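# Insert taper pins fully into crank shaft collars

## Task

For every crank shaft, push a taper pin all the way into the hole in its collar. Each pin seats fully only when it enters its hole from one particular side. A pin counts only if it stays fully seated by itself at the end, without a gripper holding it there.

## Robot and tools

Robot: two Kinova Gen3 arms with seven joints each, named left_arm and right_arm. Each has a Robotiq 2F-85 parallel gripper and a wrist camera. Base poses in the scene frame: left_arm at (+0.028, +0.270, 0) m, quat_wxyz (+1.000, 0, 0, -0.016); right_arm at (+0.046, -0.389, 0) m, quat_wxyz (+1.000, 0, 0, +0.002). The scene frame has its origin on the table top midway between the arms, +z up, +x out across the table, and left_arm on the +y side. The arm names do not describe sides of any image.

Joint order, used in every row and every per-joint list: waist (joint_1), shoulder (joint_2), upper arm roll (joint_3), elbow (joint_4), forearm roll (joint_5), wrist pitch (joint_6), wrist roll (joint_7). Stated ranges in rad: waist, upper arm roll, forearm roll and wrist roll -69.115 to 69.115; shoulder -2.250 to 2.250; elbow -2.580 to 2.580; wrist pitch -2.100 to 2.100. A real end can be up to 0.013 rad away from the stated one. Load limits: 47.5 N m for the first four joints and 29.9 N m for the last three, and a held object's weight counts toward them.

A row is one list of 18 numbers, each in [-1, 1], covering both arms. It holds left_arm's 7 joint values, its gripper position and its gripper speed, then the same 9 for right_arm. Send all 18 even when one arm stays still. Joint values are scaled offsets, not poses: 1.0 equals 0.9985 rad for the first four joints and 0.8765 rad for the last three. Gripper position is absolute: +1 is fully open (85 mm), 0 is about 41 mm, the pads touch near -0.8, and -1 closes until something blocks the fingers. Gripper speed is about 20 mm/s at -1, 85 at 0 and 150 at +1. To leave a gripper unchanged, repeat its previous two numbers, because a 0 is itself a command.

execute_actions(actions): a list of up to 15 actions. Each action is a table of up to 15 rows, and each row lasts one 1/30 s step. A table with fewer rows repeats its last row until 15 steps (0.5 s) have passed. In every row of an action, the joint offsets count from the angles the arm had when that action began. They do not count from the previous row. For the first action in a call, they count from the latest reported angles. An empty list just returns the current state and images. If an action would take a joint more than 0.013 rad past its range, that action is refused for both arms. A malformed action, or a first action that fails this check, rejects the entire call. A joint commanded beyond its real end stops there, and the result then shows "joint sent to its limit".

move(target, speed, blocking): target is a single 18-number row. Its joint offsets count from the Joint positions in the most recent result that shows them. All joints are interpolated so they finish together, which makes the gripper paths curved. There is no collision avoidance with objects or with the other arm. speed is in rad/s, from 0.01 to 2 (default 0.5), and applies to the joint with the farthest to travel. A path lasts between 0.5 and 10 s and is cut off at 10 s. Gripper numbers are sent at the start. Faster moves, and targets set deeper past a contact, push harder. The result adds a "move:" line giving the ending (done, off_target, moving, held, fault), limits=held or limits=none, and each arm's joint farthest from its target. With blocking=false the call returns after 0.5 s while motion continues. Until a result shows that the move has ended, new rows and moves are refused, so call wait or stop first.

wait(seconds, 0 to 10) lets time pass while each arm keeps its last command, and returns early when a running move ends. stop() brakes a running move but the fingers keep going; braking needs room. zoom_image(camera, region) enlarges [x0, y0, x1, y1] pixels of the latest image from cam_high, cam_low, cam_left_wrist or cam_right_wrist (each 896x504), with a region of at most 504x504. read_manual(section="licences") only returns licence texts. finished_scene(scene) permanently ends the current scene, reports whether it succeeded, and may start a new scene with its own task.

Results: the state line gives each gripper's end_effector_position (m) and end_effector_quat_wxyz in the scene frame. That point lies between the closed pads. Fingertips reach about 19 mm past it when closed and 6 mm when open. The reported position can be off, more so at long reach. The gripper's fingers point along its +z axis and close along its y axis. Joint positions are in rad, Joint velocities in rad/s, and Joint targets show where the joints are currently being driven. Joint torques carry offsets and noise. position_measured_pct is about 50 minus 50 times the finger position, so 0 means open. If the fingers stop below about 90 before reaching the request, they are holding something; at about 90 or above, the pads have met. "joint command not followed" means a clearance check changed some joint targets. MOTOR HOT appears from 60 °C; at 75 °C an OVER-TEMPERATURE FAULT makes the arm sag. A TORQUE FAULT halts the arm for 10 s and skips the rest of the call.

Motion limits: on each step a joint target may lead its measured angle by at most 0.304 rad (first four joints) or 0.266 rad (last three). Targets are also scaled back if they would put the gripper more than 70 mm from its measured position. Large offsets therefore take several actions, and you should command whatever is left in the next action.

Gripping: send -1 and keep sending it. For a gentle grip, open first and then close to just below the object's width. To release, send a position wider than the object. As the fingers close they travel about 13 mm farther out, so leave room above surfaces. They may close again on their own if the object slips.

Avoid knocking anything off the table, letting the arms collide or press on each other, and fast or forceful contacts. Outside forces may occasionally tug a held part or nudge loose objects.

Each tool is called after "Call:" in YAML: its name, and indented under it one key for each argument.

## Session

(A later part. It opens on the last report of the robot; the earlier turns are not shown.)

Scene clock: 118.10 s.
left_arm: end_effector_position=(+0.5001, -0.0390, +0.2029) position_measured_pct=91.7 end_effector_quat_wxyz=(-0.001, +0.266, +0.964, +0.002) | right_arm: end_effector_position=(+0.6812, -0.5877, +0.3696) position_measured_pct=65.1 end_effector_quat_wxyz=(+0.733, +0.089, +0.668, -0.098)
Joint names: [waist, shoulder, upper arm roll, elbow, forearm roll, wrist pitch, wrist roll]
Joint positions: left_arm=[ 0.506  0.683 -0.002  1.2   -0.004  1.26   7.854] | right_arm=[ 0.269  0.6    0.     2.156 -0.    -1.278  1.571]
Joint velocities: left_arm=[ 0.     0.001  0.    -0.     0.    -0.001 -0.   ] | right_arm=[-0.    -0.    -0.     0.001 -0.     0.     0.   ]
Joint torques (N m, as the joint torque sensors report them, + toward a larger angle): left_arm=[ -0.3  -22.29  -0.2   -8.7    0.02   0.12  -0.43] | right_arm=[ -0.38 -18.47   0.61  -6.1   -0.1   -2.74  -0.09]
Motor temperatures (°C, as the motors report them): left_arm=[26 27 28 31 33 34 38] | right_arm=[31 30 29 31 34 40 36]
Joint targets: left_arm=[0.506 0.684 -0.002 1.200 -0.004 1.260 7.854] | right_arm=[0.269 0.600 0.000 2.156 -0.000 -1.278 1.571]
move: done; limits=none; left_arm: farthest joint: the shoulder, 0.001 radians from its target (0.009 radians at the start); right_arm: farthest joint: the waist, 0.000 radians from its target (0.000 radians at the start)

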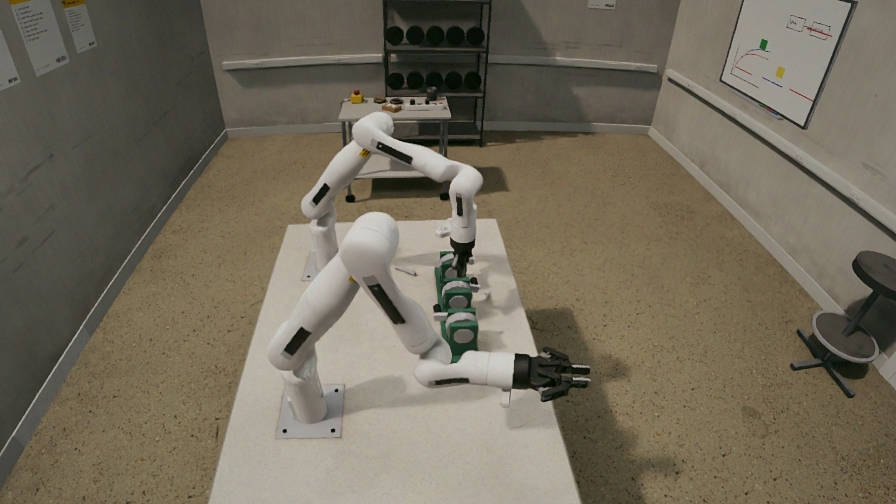

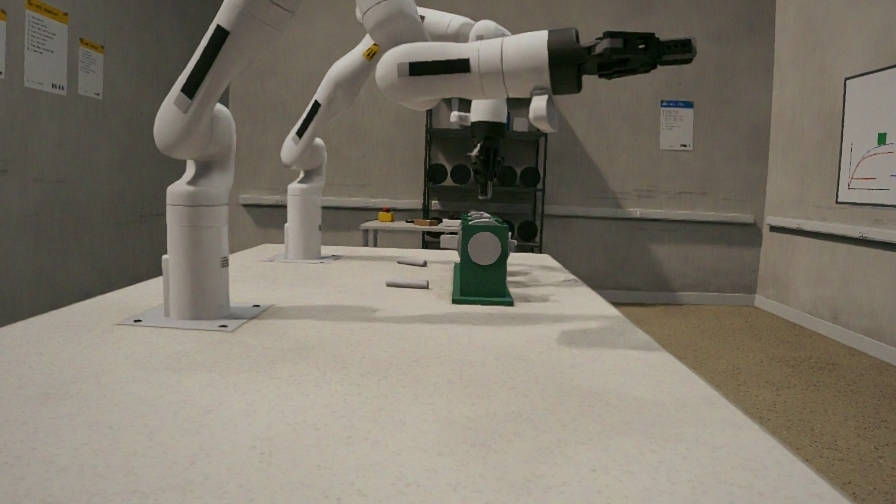

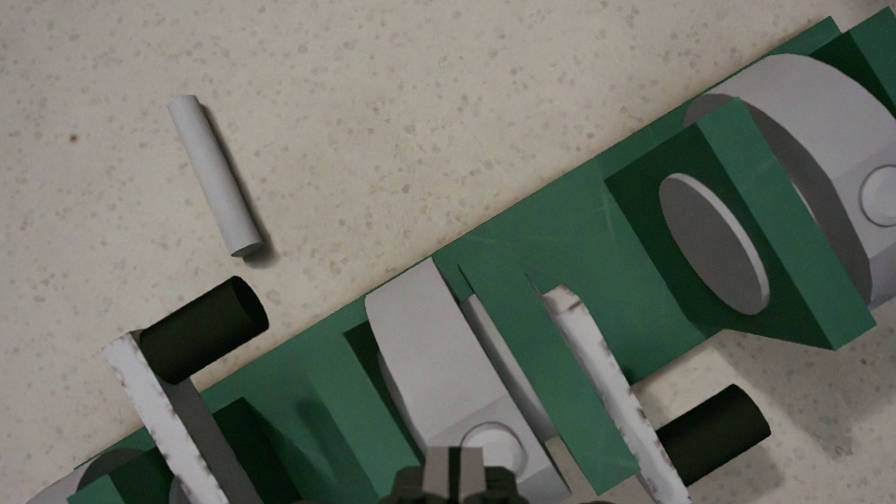

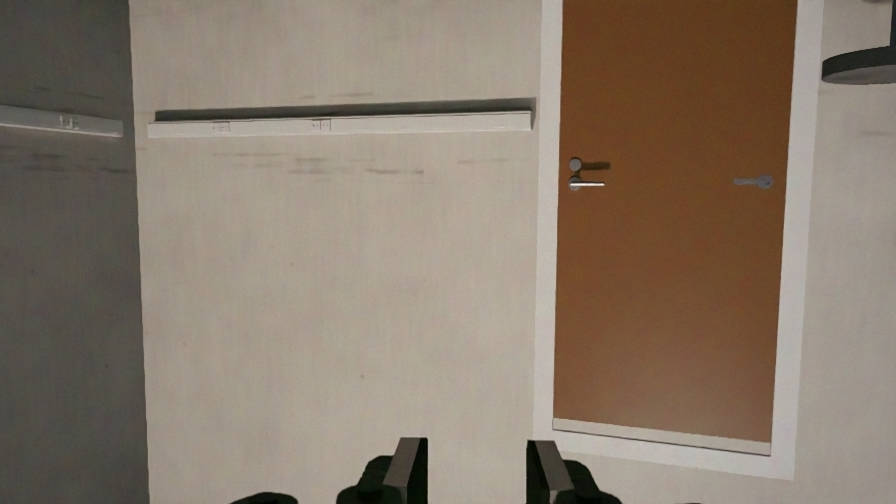

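Call:
zoom_image:
  camera: "cam_low"
  region: [440,190,530,240]

Call:
zoom_image:
  camera: "cam_high"
  region: [420,240,510,340]

Region (440, 190, 530, 240) of cam_low's 896x504 image, scaled by 5.600, with more detail than that image has.

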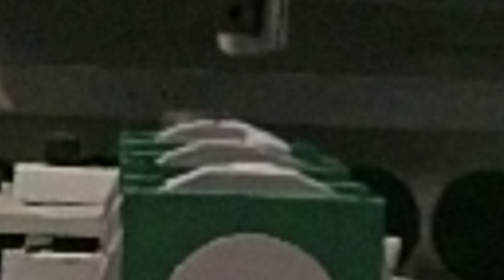

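Region (420, 240, 510, 340) of cam_high's 896x504 image, scaled by 5.040, with more detail than that image has; it fills the left 454 columns of this view, and the rest is white.

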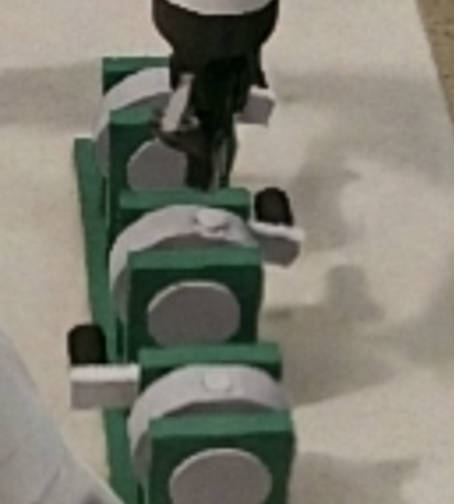

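Call:
move:
  target: [-0.0355,0.0606,0.002,-0.011,0.004,-0.058,0,-1,0,0,0,0,0,0,0,0,-0.3,0]
  speed: 0.1

Call:
move:
  target: [0,0.014,0,0.012,0,-0.022,0,-1,0,0,0,0,0,0,0,0,-0.3,0]
  speed: 0.04

Scene clock: 120.20 s.
left_arm: end_effector_position=(+0.5224, -0.0309, +0.1718) position_measured_pct=91.7 end_effector_quat_wxyz=(-0.000, +0.249, +0.968, -0.000) | right_arm: end_effector_position=(+0.6812, -0.5877, +0.3696) position_measured_pct=65.1 end_effector_quat_wxyz=(+0.733, +0.089, +0.668, -0.098)
Joint names: [waist, shoulder, upper arm roll, elbow, forearm roll, wrist pitch, wrist roll]
Joint positions: left_arm=[ 0.471  0.744  0.     1.19  -0.     1.209  7.854] | right_arm=[ 0.269  0.6    0.     2.156 -0.    -1.278  1.571]
Joint velocities: left_arm=[-0.001  0.002  0.001 -0.001 -0.    -0.002 -0.   ] | right_arm=[ 0.     0.    -0.002 -0.001  0.     0.     0.   ]
Joint torques (N m, as the joint torque sensors report them, + toward a larger angle): left_arm=[ -0.42 -22.7   -0.1   -8.67  -0.01  -0.05  -0.32] | right_arm=[ -0.36 -18.42   0.68  -5.34   0.04  -2.73   0.12]
Motor temperatures (°C, as the motors report them): left_arm=[26 28 28 31 33 34 38] | right_arm=[31 30 29 31 34 40 36]
Joint targets: left_arm=[0.471 0.744 0.000 1.190 -0.000 1.209 7.854] | right_arm=[0.269 0.600 0.000 2.156 -0.000 -1.278 1.571]
move: done; limits=none; left_arm: farthest joint: the elbow, 0.001 radians from its target (0.011 radians at the start); right_arm: farthest joint: the waist, 0.000 radians from its target (0.000 radians at the start)

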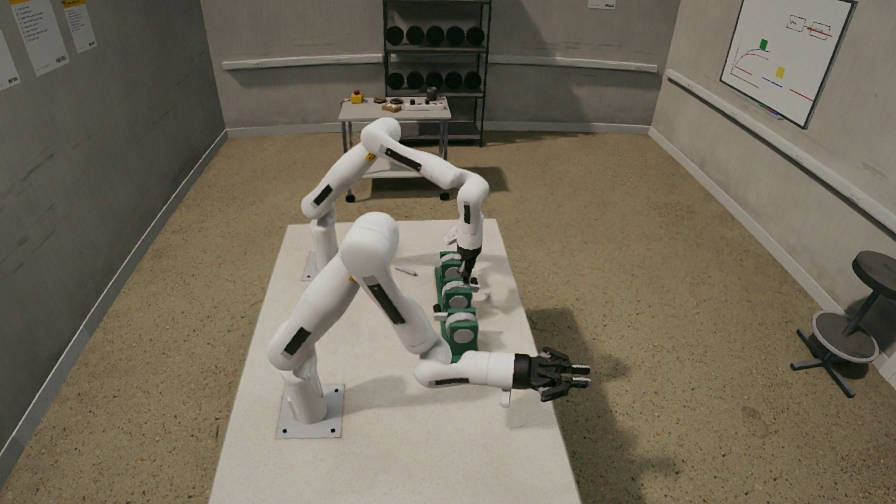

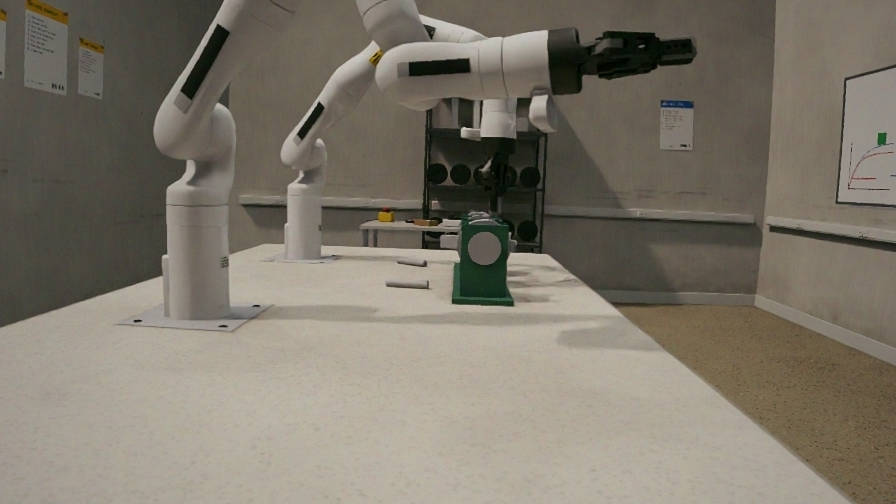

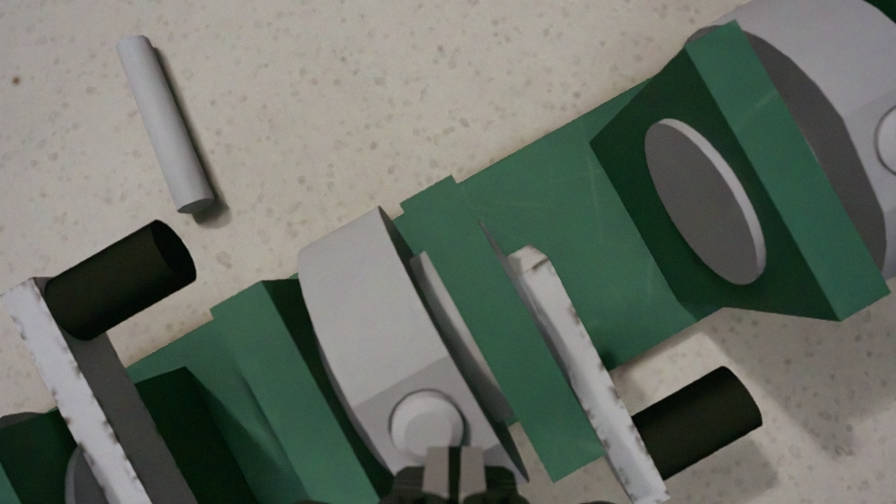

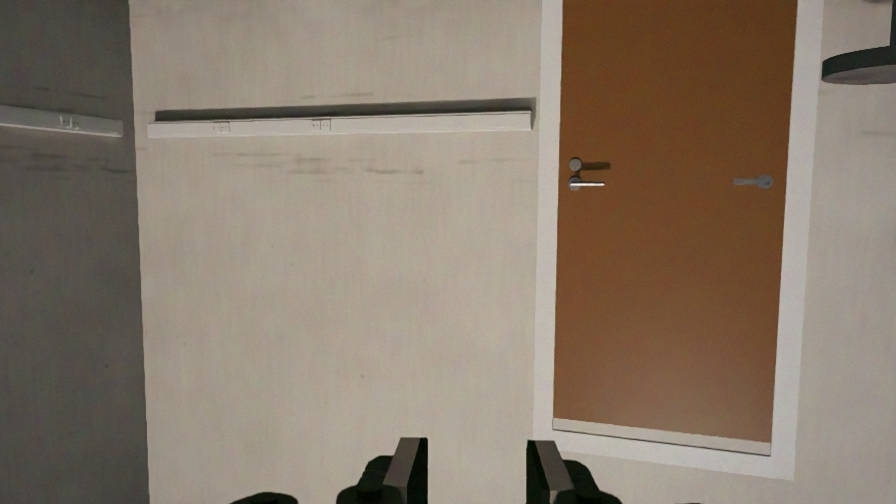

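Scene clock: 120.90 s.
left_arm: end_effector_position=(+0.5268, -0.0308, +0.1669) position_measured_pct=91.7 end_effector_quat_wxyz=(+0.005, +0.248, +0.969, -0.000) | right_arm: end_effector_position=(+0.6812, -0.5877, +0.3696) position_measured_pct=65.1 end_effector_quat_wxyz=(+0.733, +0.089, +0.668, -0.098)
Joint names: [waist, shoulder, upper arm roll, elbow, forearm roll, wrist pitch, wrist roll]
Joint positions: left_arm=[ 0.469  0.749 -0.001  1.195 -0.001  1.187  7.854] | right_arm=[ 0.269  0.6    0.     2.156 -0.    -1.278  1.571]
Joint velocities: left_arm=[ 0.     0.001 -0.001 -0.     0.     0.001 -0.   ] | right_arm=[ 0.    -0.003  0.001 -0.     0.     0.    -0.   ]
Joint torques (N m, as the joint torque sensors report them, + toward a larger angle): left_arm=[  1.27 -16.07   1.02  -4.05   0.44   1.31  -0.16] | right_arm=[ -0.24 -18.49   0.28  -6.02   0.    -2.65   0.02]
Motor temperatures (°C, as the motors report them): left_arm=[26 28 28 31 33 34 38] | right_arm=[31 30 29 31 34 40 36]
Joint targets: left_arm=[0.471 0.758 0.000 1.202 -0.000 1.190 7.854] | right_arm=[0.269 0.600 0.000 2.156 -0.000 -1.278 1.571]
move: done; limits=none; left_arm: farthest joint: the shoulder, 0.009 radians from its target (0.014 radians at the start); right_arm: farthest joint: the waist, 0.000 radians from its target (0.000 radians at the start)

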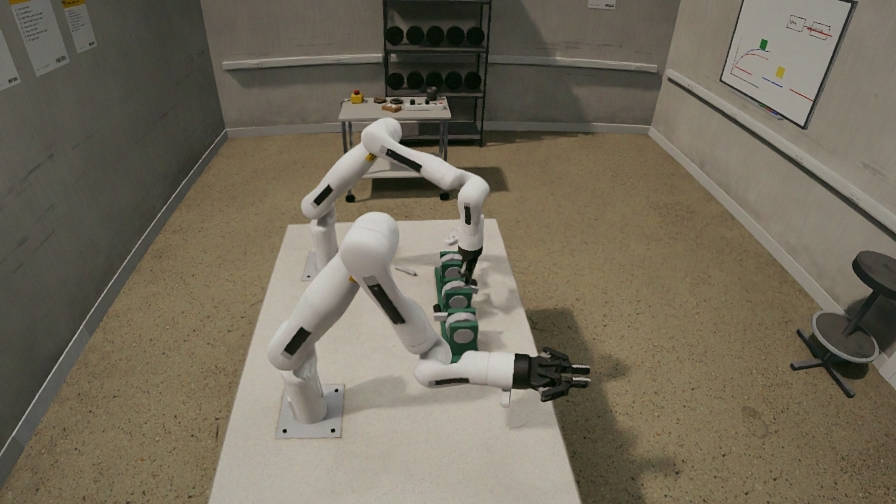

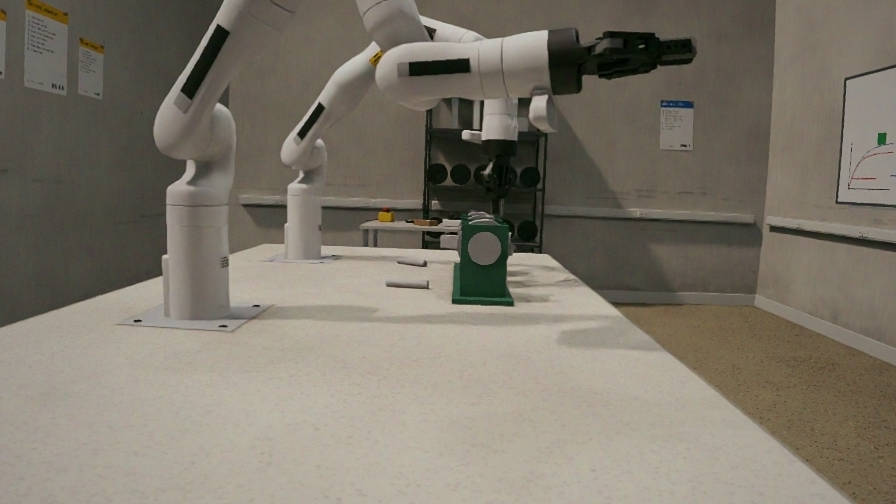

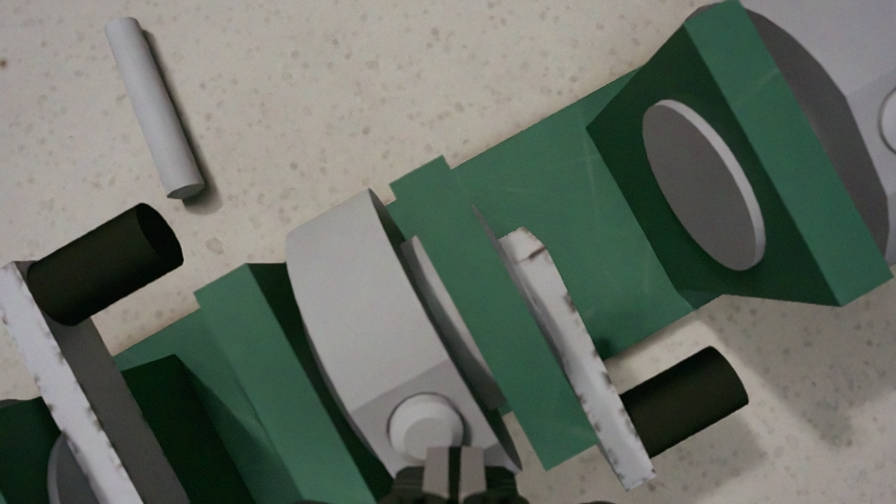

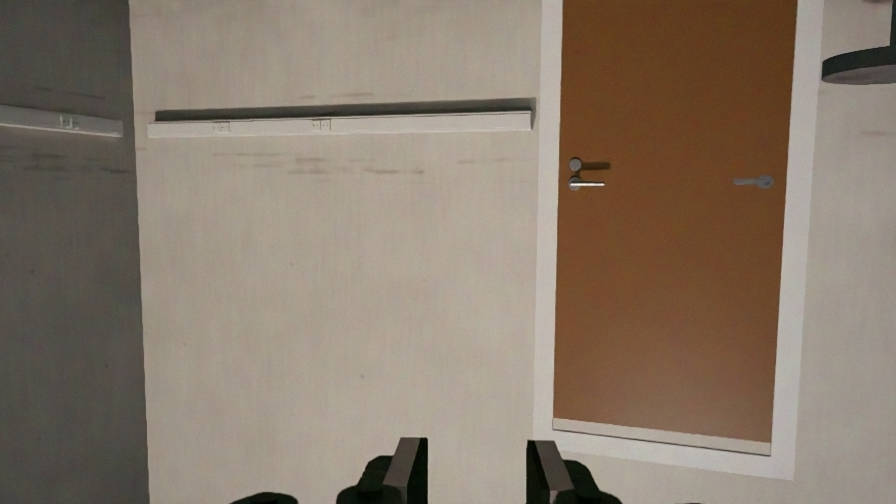

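Call:
move:
  target: [0.016,0.005,0.001,0.005,0.001,0.058,0,-1,0,0,0,0,0,0,0,0,-0.3,0]
  speed: 0.04

Scene clock: 122.67 s.
left_arm: end_effector_position=(+0.5104, -0.0309, +0.1704) position_measured_pct=91.7 end_effector_quat_wxyz=(-0.015, +0.255, +0.967, +0.005) | right_arm: end_effector_position=(+0.6812, -0.5877, +0.3696) position_measured_pct=65.1 end_effector_quat_wxyz=(+0.733, +0.089, +0.668, -0.098)
Joint names: [waist, shoulder, upper arm roll, elbow, forearm roll, wrist pitch, wrist roll]
Joint positions: left_arm=[ 0.483  0.744 -0.001  1.194 -0.002  1.236  7.854] | right_arm=[ 0.269  0.6    0.     2.156 -0.    -1.278  1.571]
Joint velocities: left_arm=[ 0.001  0.     0.001  0.    -0.    -0.    -0.   ] | right_arm=[-0.     0.001  0.002  0.001 -0.    -0.    -0.   ]
Joint torques (N m, as the joint torque sensors report them, + toward a larger angle): left_arm=[  0.36 -13.83   0.89  -3.04   0.57   1.23  -0.18] | right_arm=[  0.05 -18.67   0.61  -6.14   0.32  -2.4    0.01]
Motor temperatures (°C, as the motors report them): left_arm=[26 28 28 31 33 34 38] | right_arm=[31 30 29 31 34 40 36]
Joint targets: left_arm=[0.485 0.754 0.000 1.200 -0.001 1.238 7.854] | right_arm=[0.269 0.600 0.000 2.156 -0.000 -1.278 1.571]
move: done; limits=none; left_arm: farthest joint: the shoulder, 0.010 radians from its target (0.005 radians at the start); right_arm: farthest joint: the waist, 0.000 radians from its target (0.000 radians at the start)

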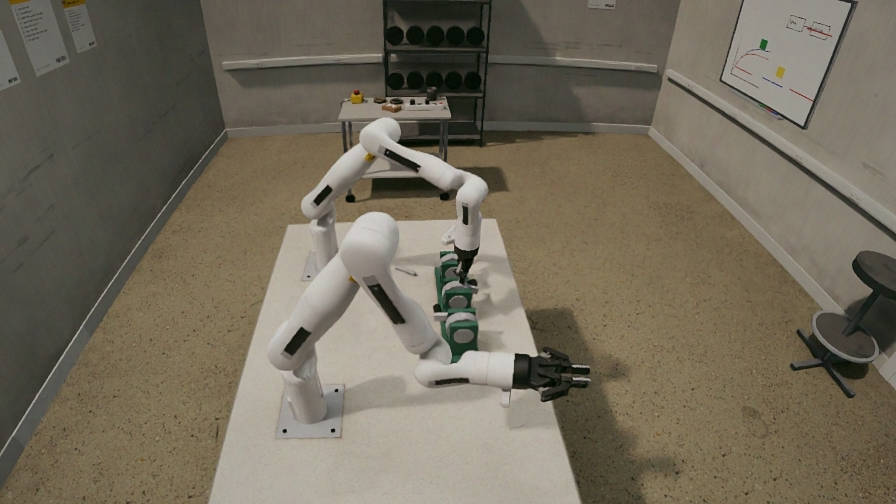

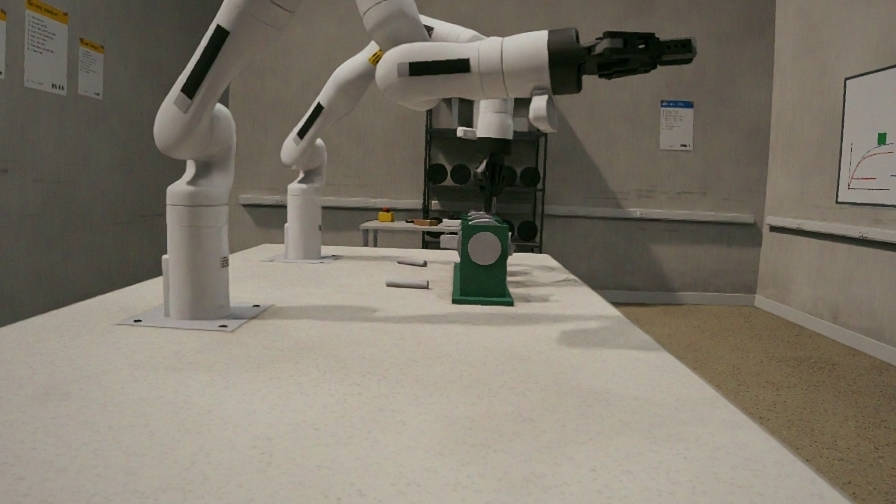

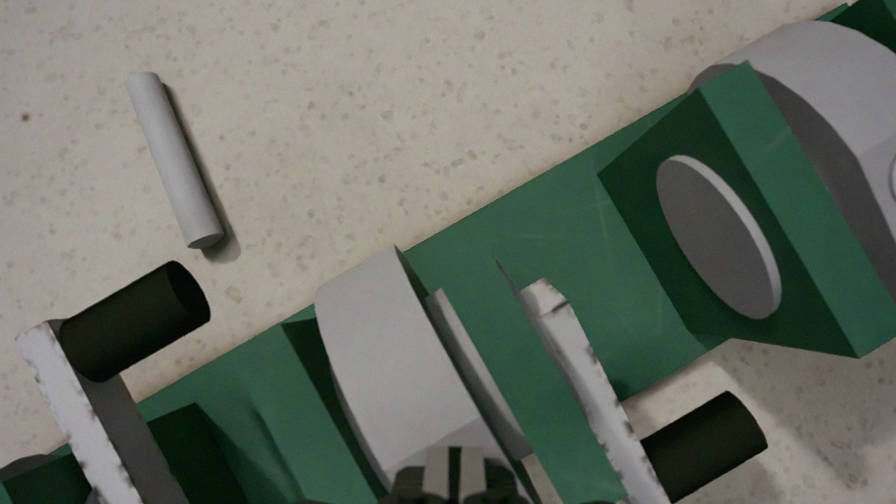

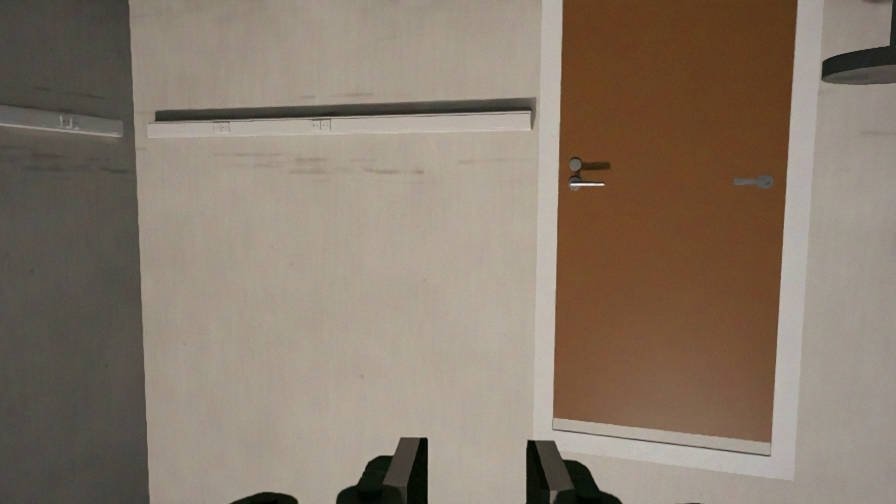

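Call:
move:
  target: [0,-0.04,0,0,0,0.01,0,-1,0,0,0,0,0,0,0,0,-0.3,0]
  speed: 0.2

Call:
execute_actions:
  actions:
    - [[-0.08,0,0,0,0,0,-0.6,0,0,0,0,0,0,0,0,0,-0.3,0]]
    - [[-0.079,0,0,0,0,0,-0.5,0,0,0,0,0,0,0,0,0,-0.3,0]]
    - [[0,0,0,0,0,0,0,0,0,0,0,0,0,0,0,0,-0.3,0]]

Scene clock: 124.37 s.
left_arm: end_effector_position=(+0.5115, -0.0316, +0.1931) position_measured_pct=91.7 end_effector_quat_wxyz=(-0.001, +0.255, +0.967, +0.001) | right_arm: end_effector_position=(+0.6812, -0.5877, +0.3696) position_measured_pct=65.1 end_effector_quat_wxyz=(+0.733, +0.089, +0.668, -0.098)
Joint names: [waist, shoulder, upper arm roll, elbow, forearm roll, wrist pitch, wrist roll]
Joint positions: left_arm=[ 0.483  0.704 -0.001  1.194 -0.002  1.245  7.854] | right_arm=[ 0.269  0.6    0.     2.156 -0.    -1.278  1.571]
Joint velocities: left_arm=[-0.    -0.002 -0.002  0.001  0.    -0.003  0.   ] | right_arm=[ 0.    -0.    -0.002 -0.     0.     0.    -0.   ]
Joint torques (N m, as the joint torque sensors report them, + toward a larger angle): left_arm=[ -0.11 -22.46  -0.02  -8.79  -0.11  -0.18  -0.29] | right_arm=[  0.26 -18.13   0.07  -5.83   0.32  -2.59  -0.01]
Motor temperatures (°C, as the motors report them): left_arm=[26 28 28 31 33 34 38] | right_arm=[31 30 29 31 34 40 36]
Joint targets: left_arm=[0.483 0.704 -0.001 1.194 -0.002 1.245 7.854] | right_arm=[0.269 0.600 0.000 2.156 -0.000 -1.278 1.571]
move: done; limits=none; left_arm: farthest joint: the waist, 0.000 radians from its target (0.000 radians at the start); right_arm: farthest joint: the waist, 0.000 radians from its target (0.000 radians at the start)

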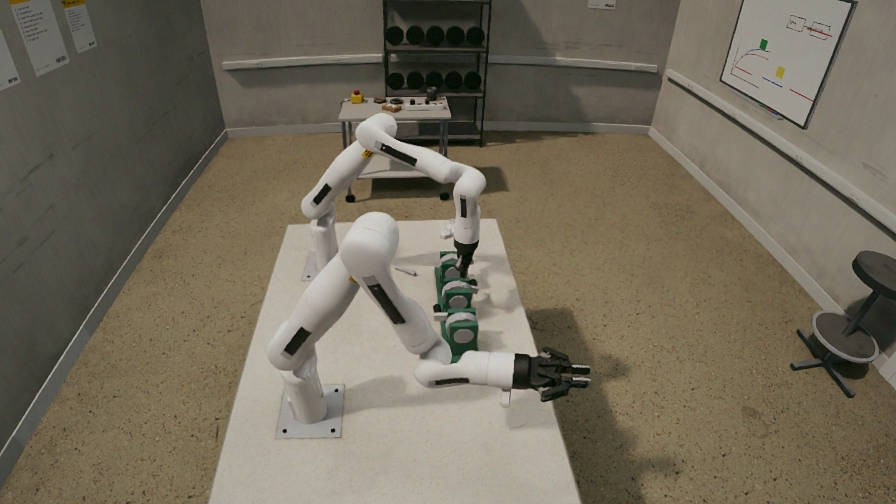

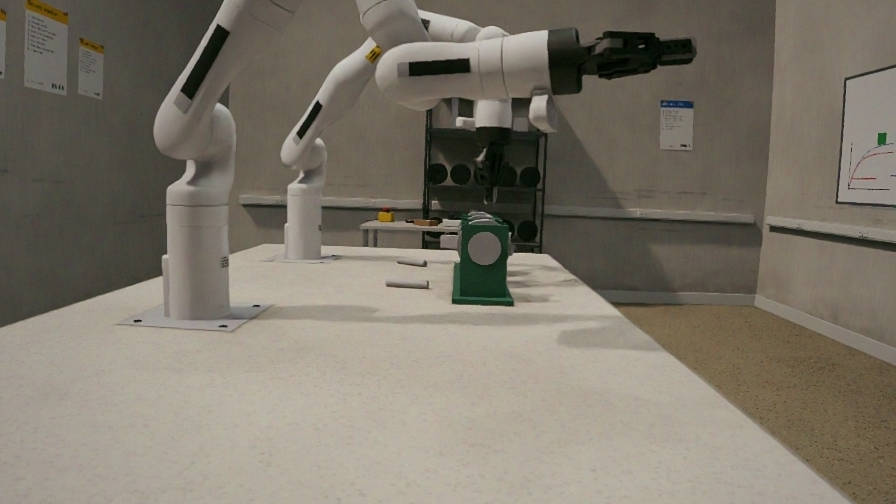

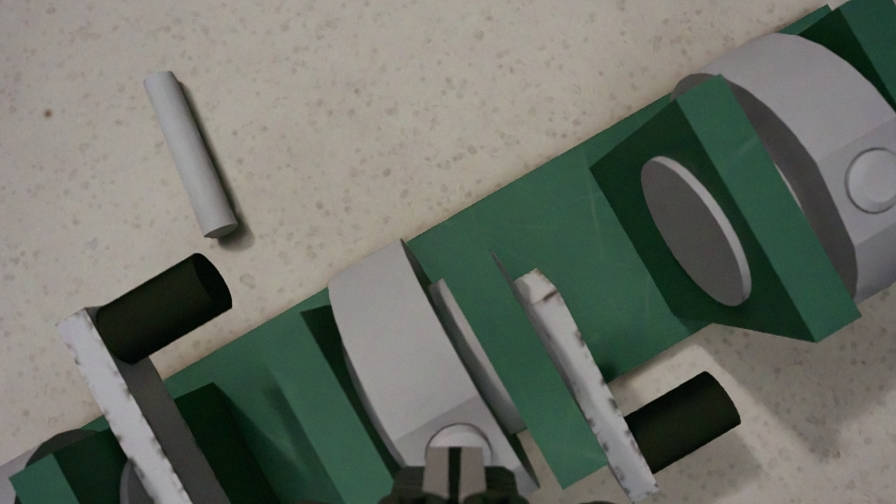

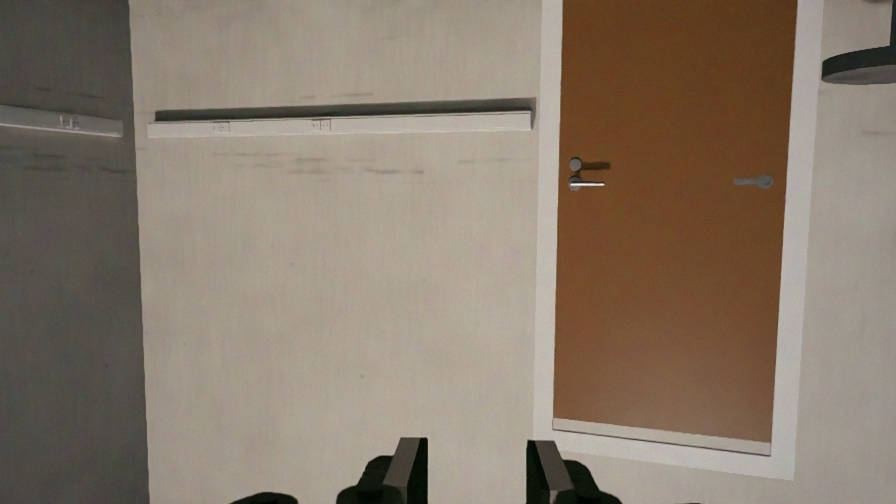

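Scene clock: 125.87 s.
left_arm: end_effector_position=(+0.5524, +0.0469, +0.1930) position_measured_pct=50.0 end_effector_quat_wxyz=(-0.001, +0.602, +0.799, +0.001) | right_arm: end_effector_position=(+0.6812, -0.5877, +0.3696) position_measured_pct=65.1 end_effector_quat_wxyz=(+0.733, +0.089, +0.668, -0.098)
Joint names: [waist, shoulder, upper arm roll, elbow, forearm roll, wrist pitch, wrist roll]
Joint positions: left_arm=[ 0.329  0.705 -0.002  1.193 -0.002  1.245  6.923] | right_arm=[ 0.269  0.6    0.     2.156 -0.    -1.278  1.571]
Joint velocities: left_arm=[-0.    -0.     0.     0.     0.     0.001  0.   ] | right_arm=[ 0.     0.001  0.001 -0.001  0.     0.001  0.   ]
Joint torques (N m, as the joint torque sensors report them, + toward a larger angle): left_arm=[  0.07 -22.14   0.2   -9.    -0.08  -0.34  -0.02] | right_arm=[ -0.13 -18.37   0.51  -6.23   0.23  -2.34   0.17]
Motor temperatures (°C, as the motors report them): left_arm=[26 28 28 31 33 34 38] | right_arm=[31 30 29 31 34 40 36]
Joint targets: left_arm=[0.329 0.705 -0.002 1.193 -0.002 1.245 6.923] | right_arm=[0.269 0.600 0.000 2.156 -0.000 -1.278 1.571]

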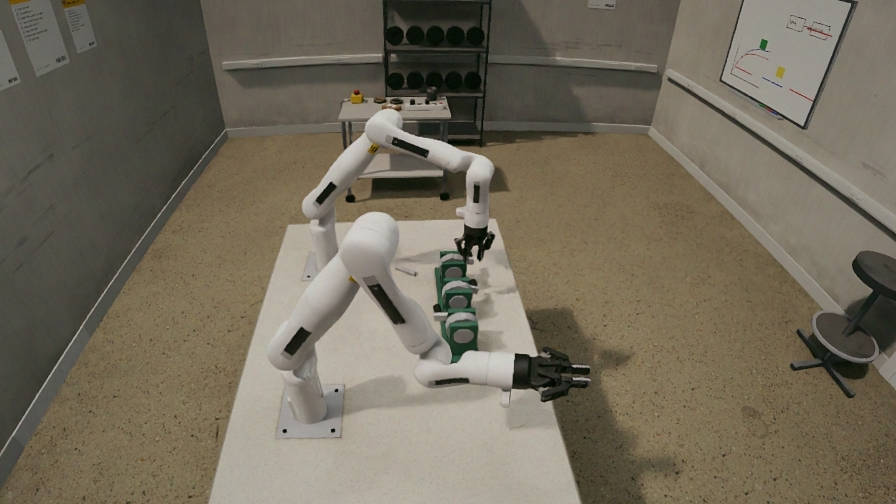

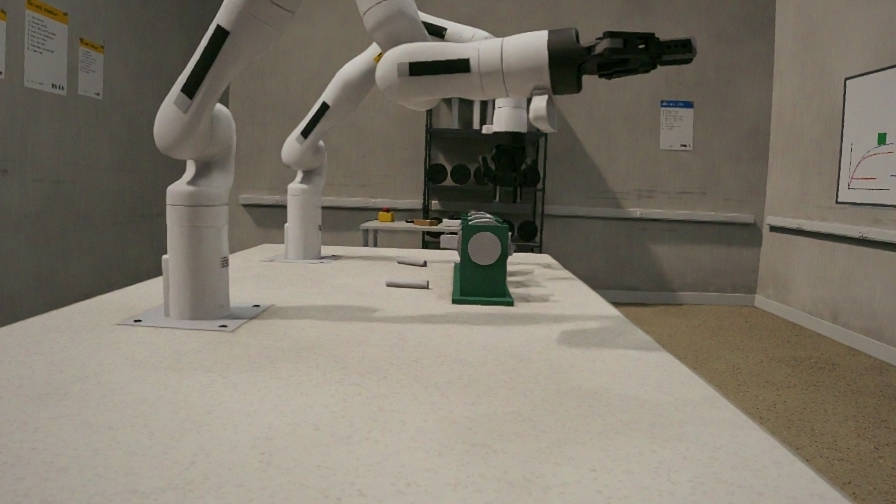

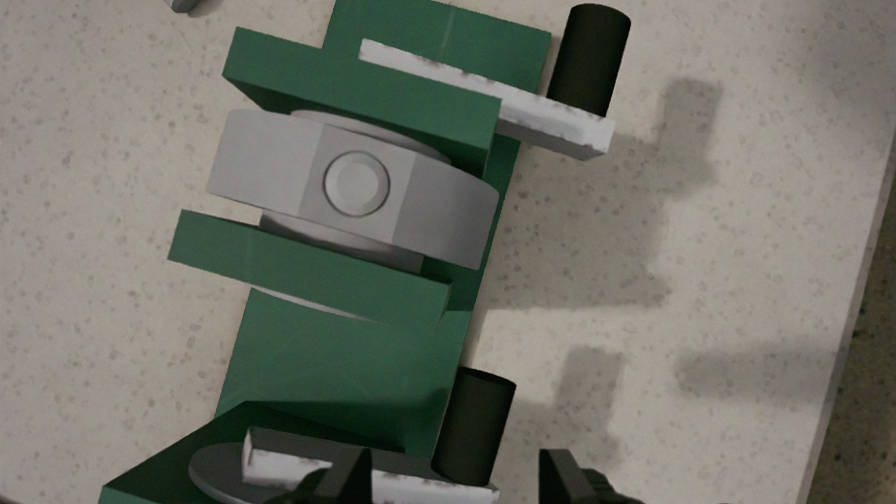

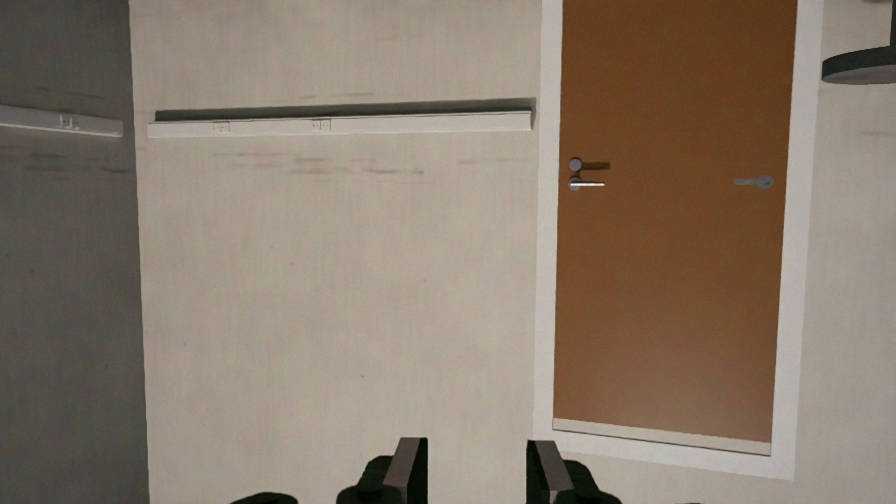

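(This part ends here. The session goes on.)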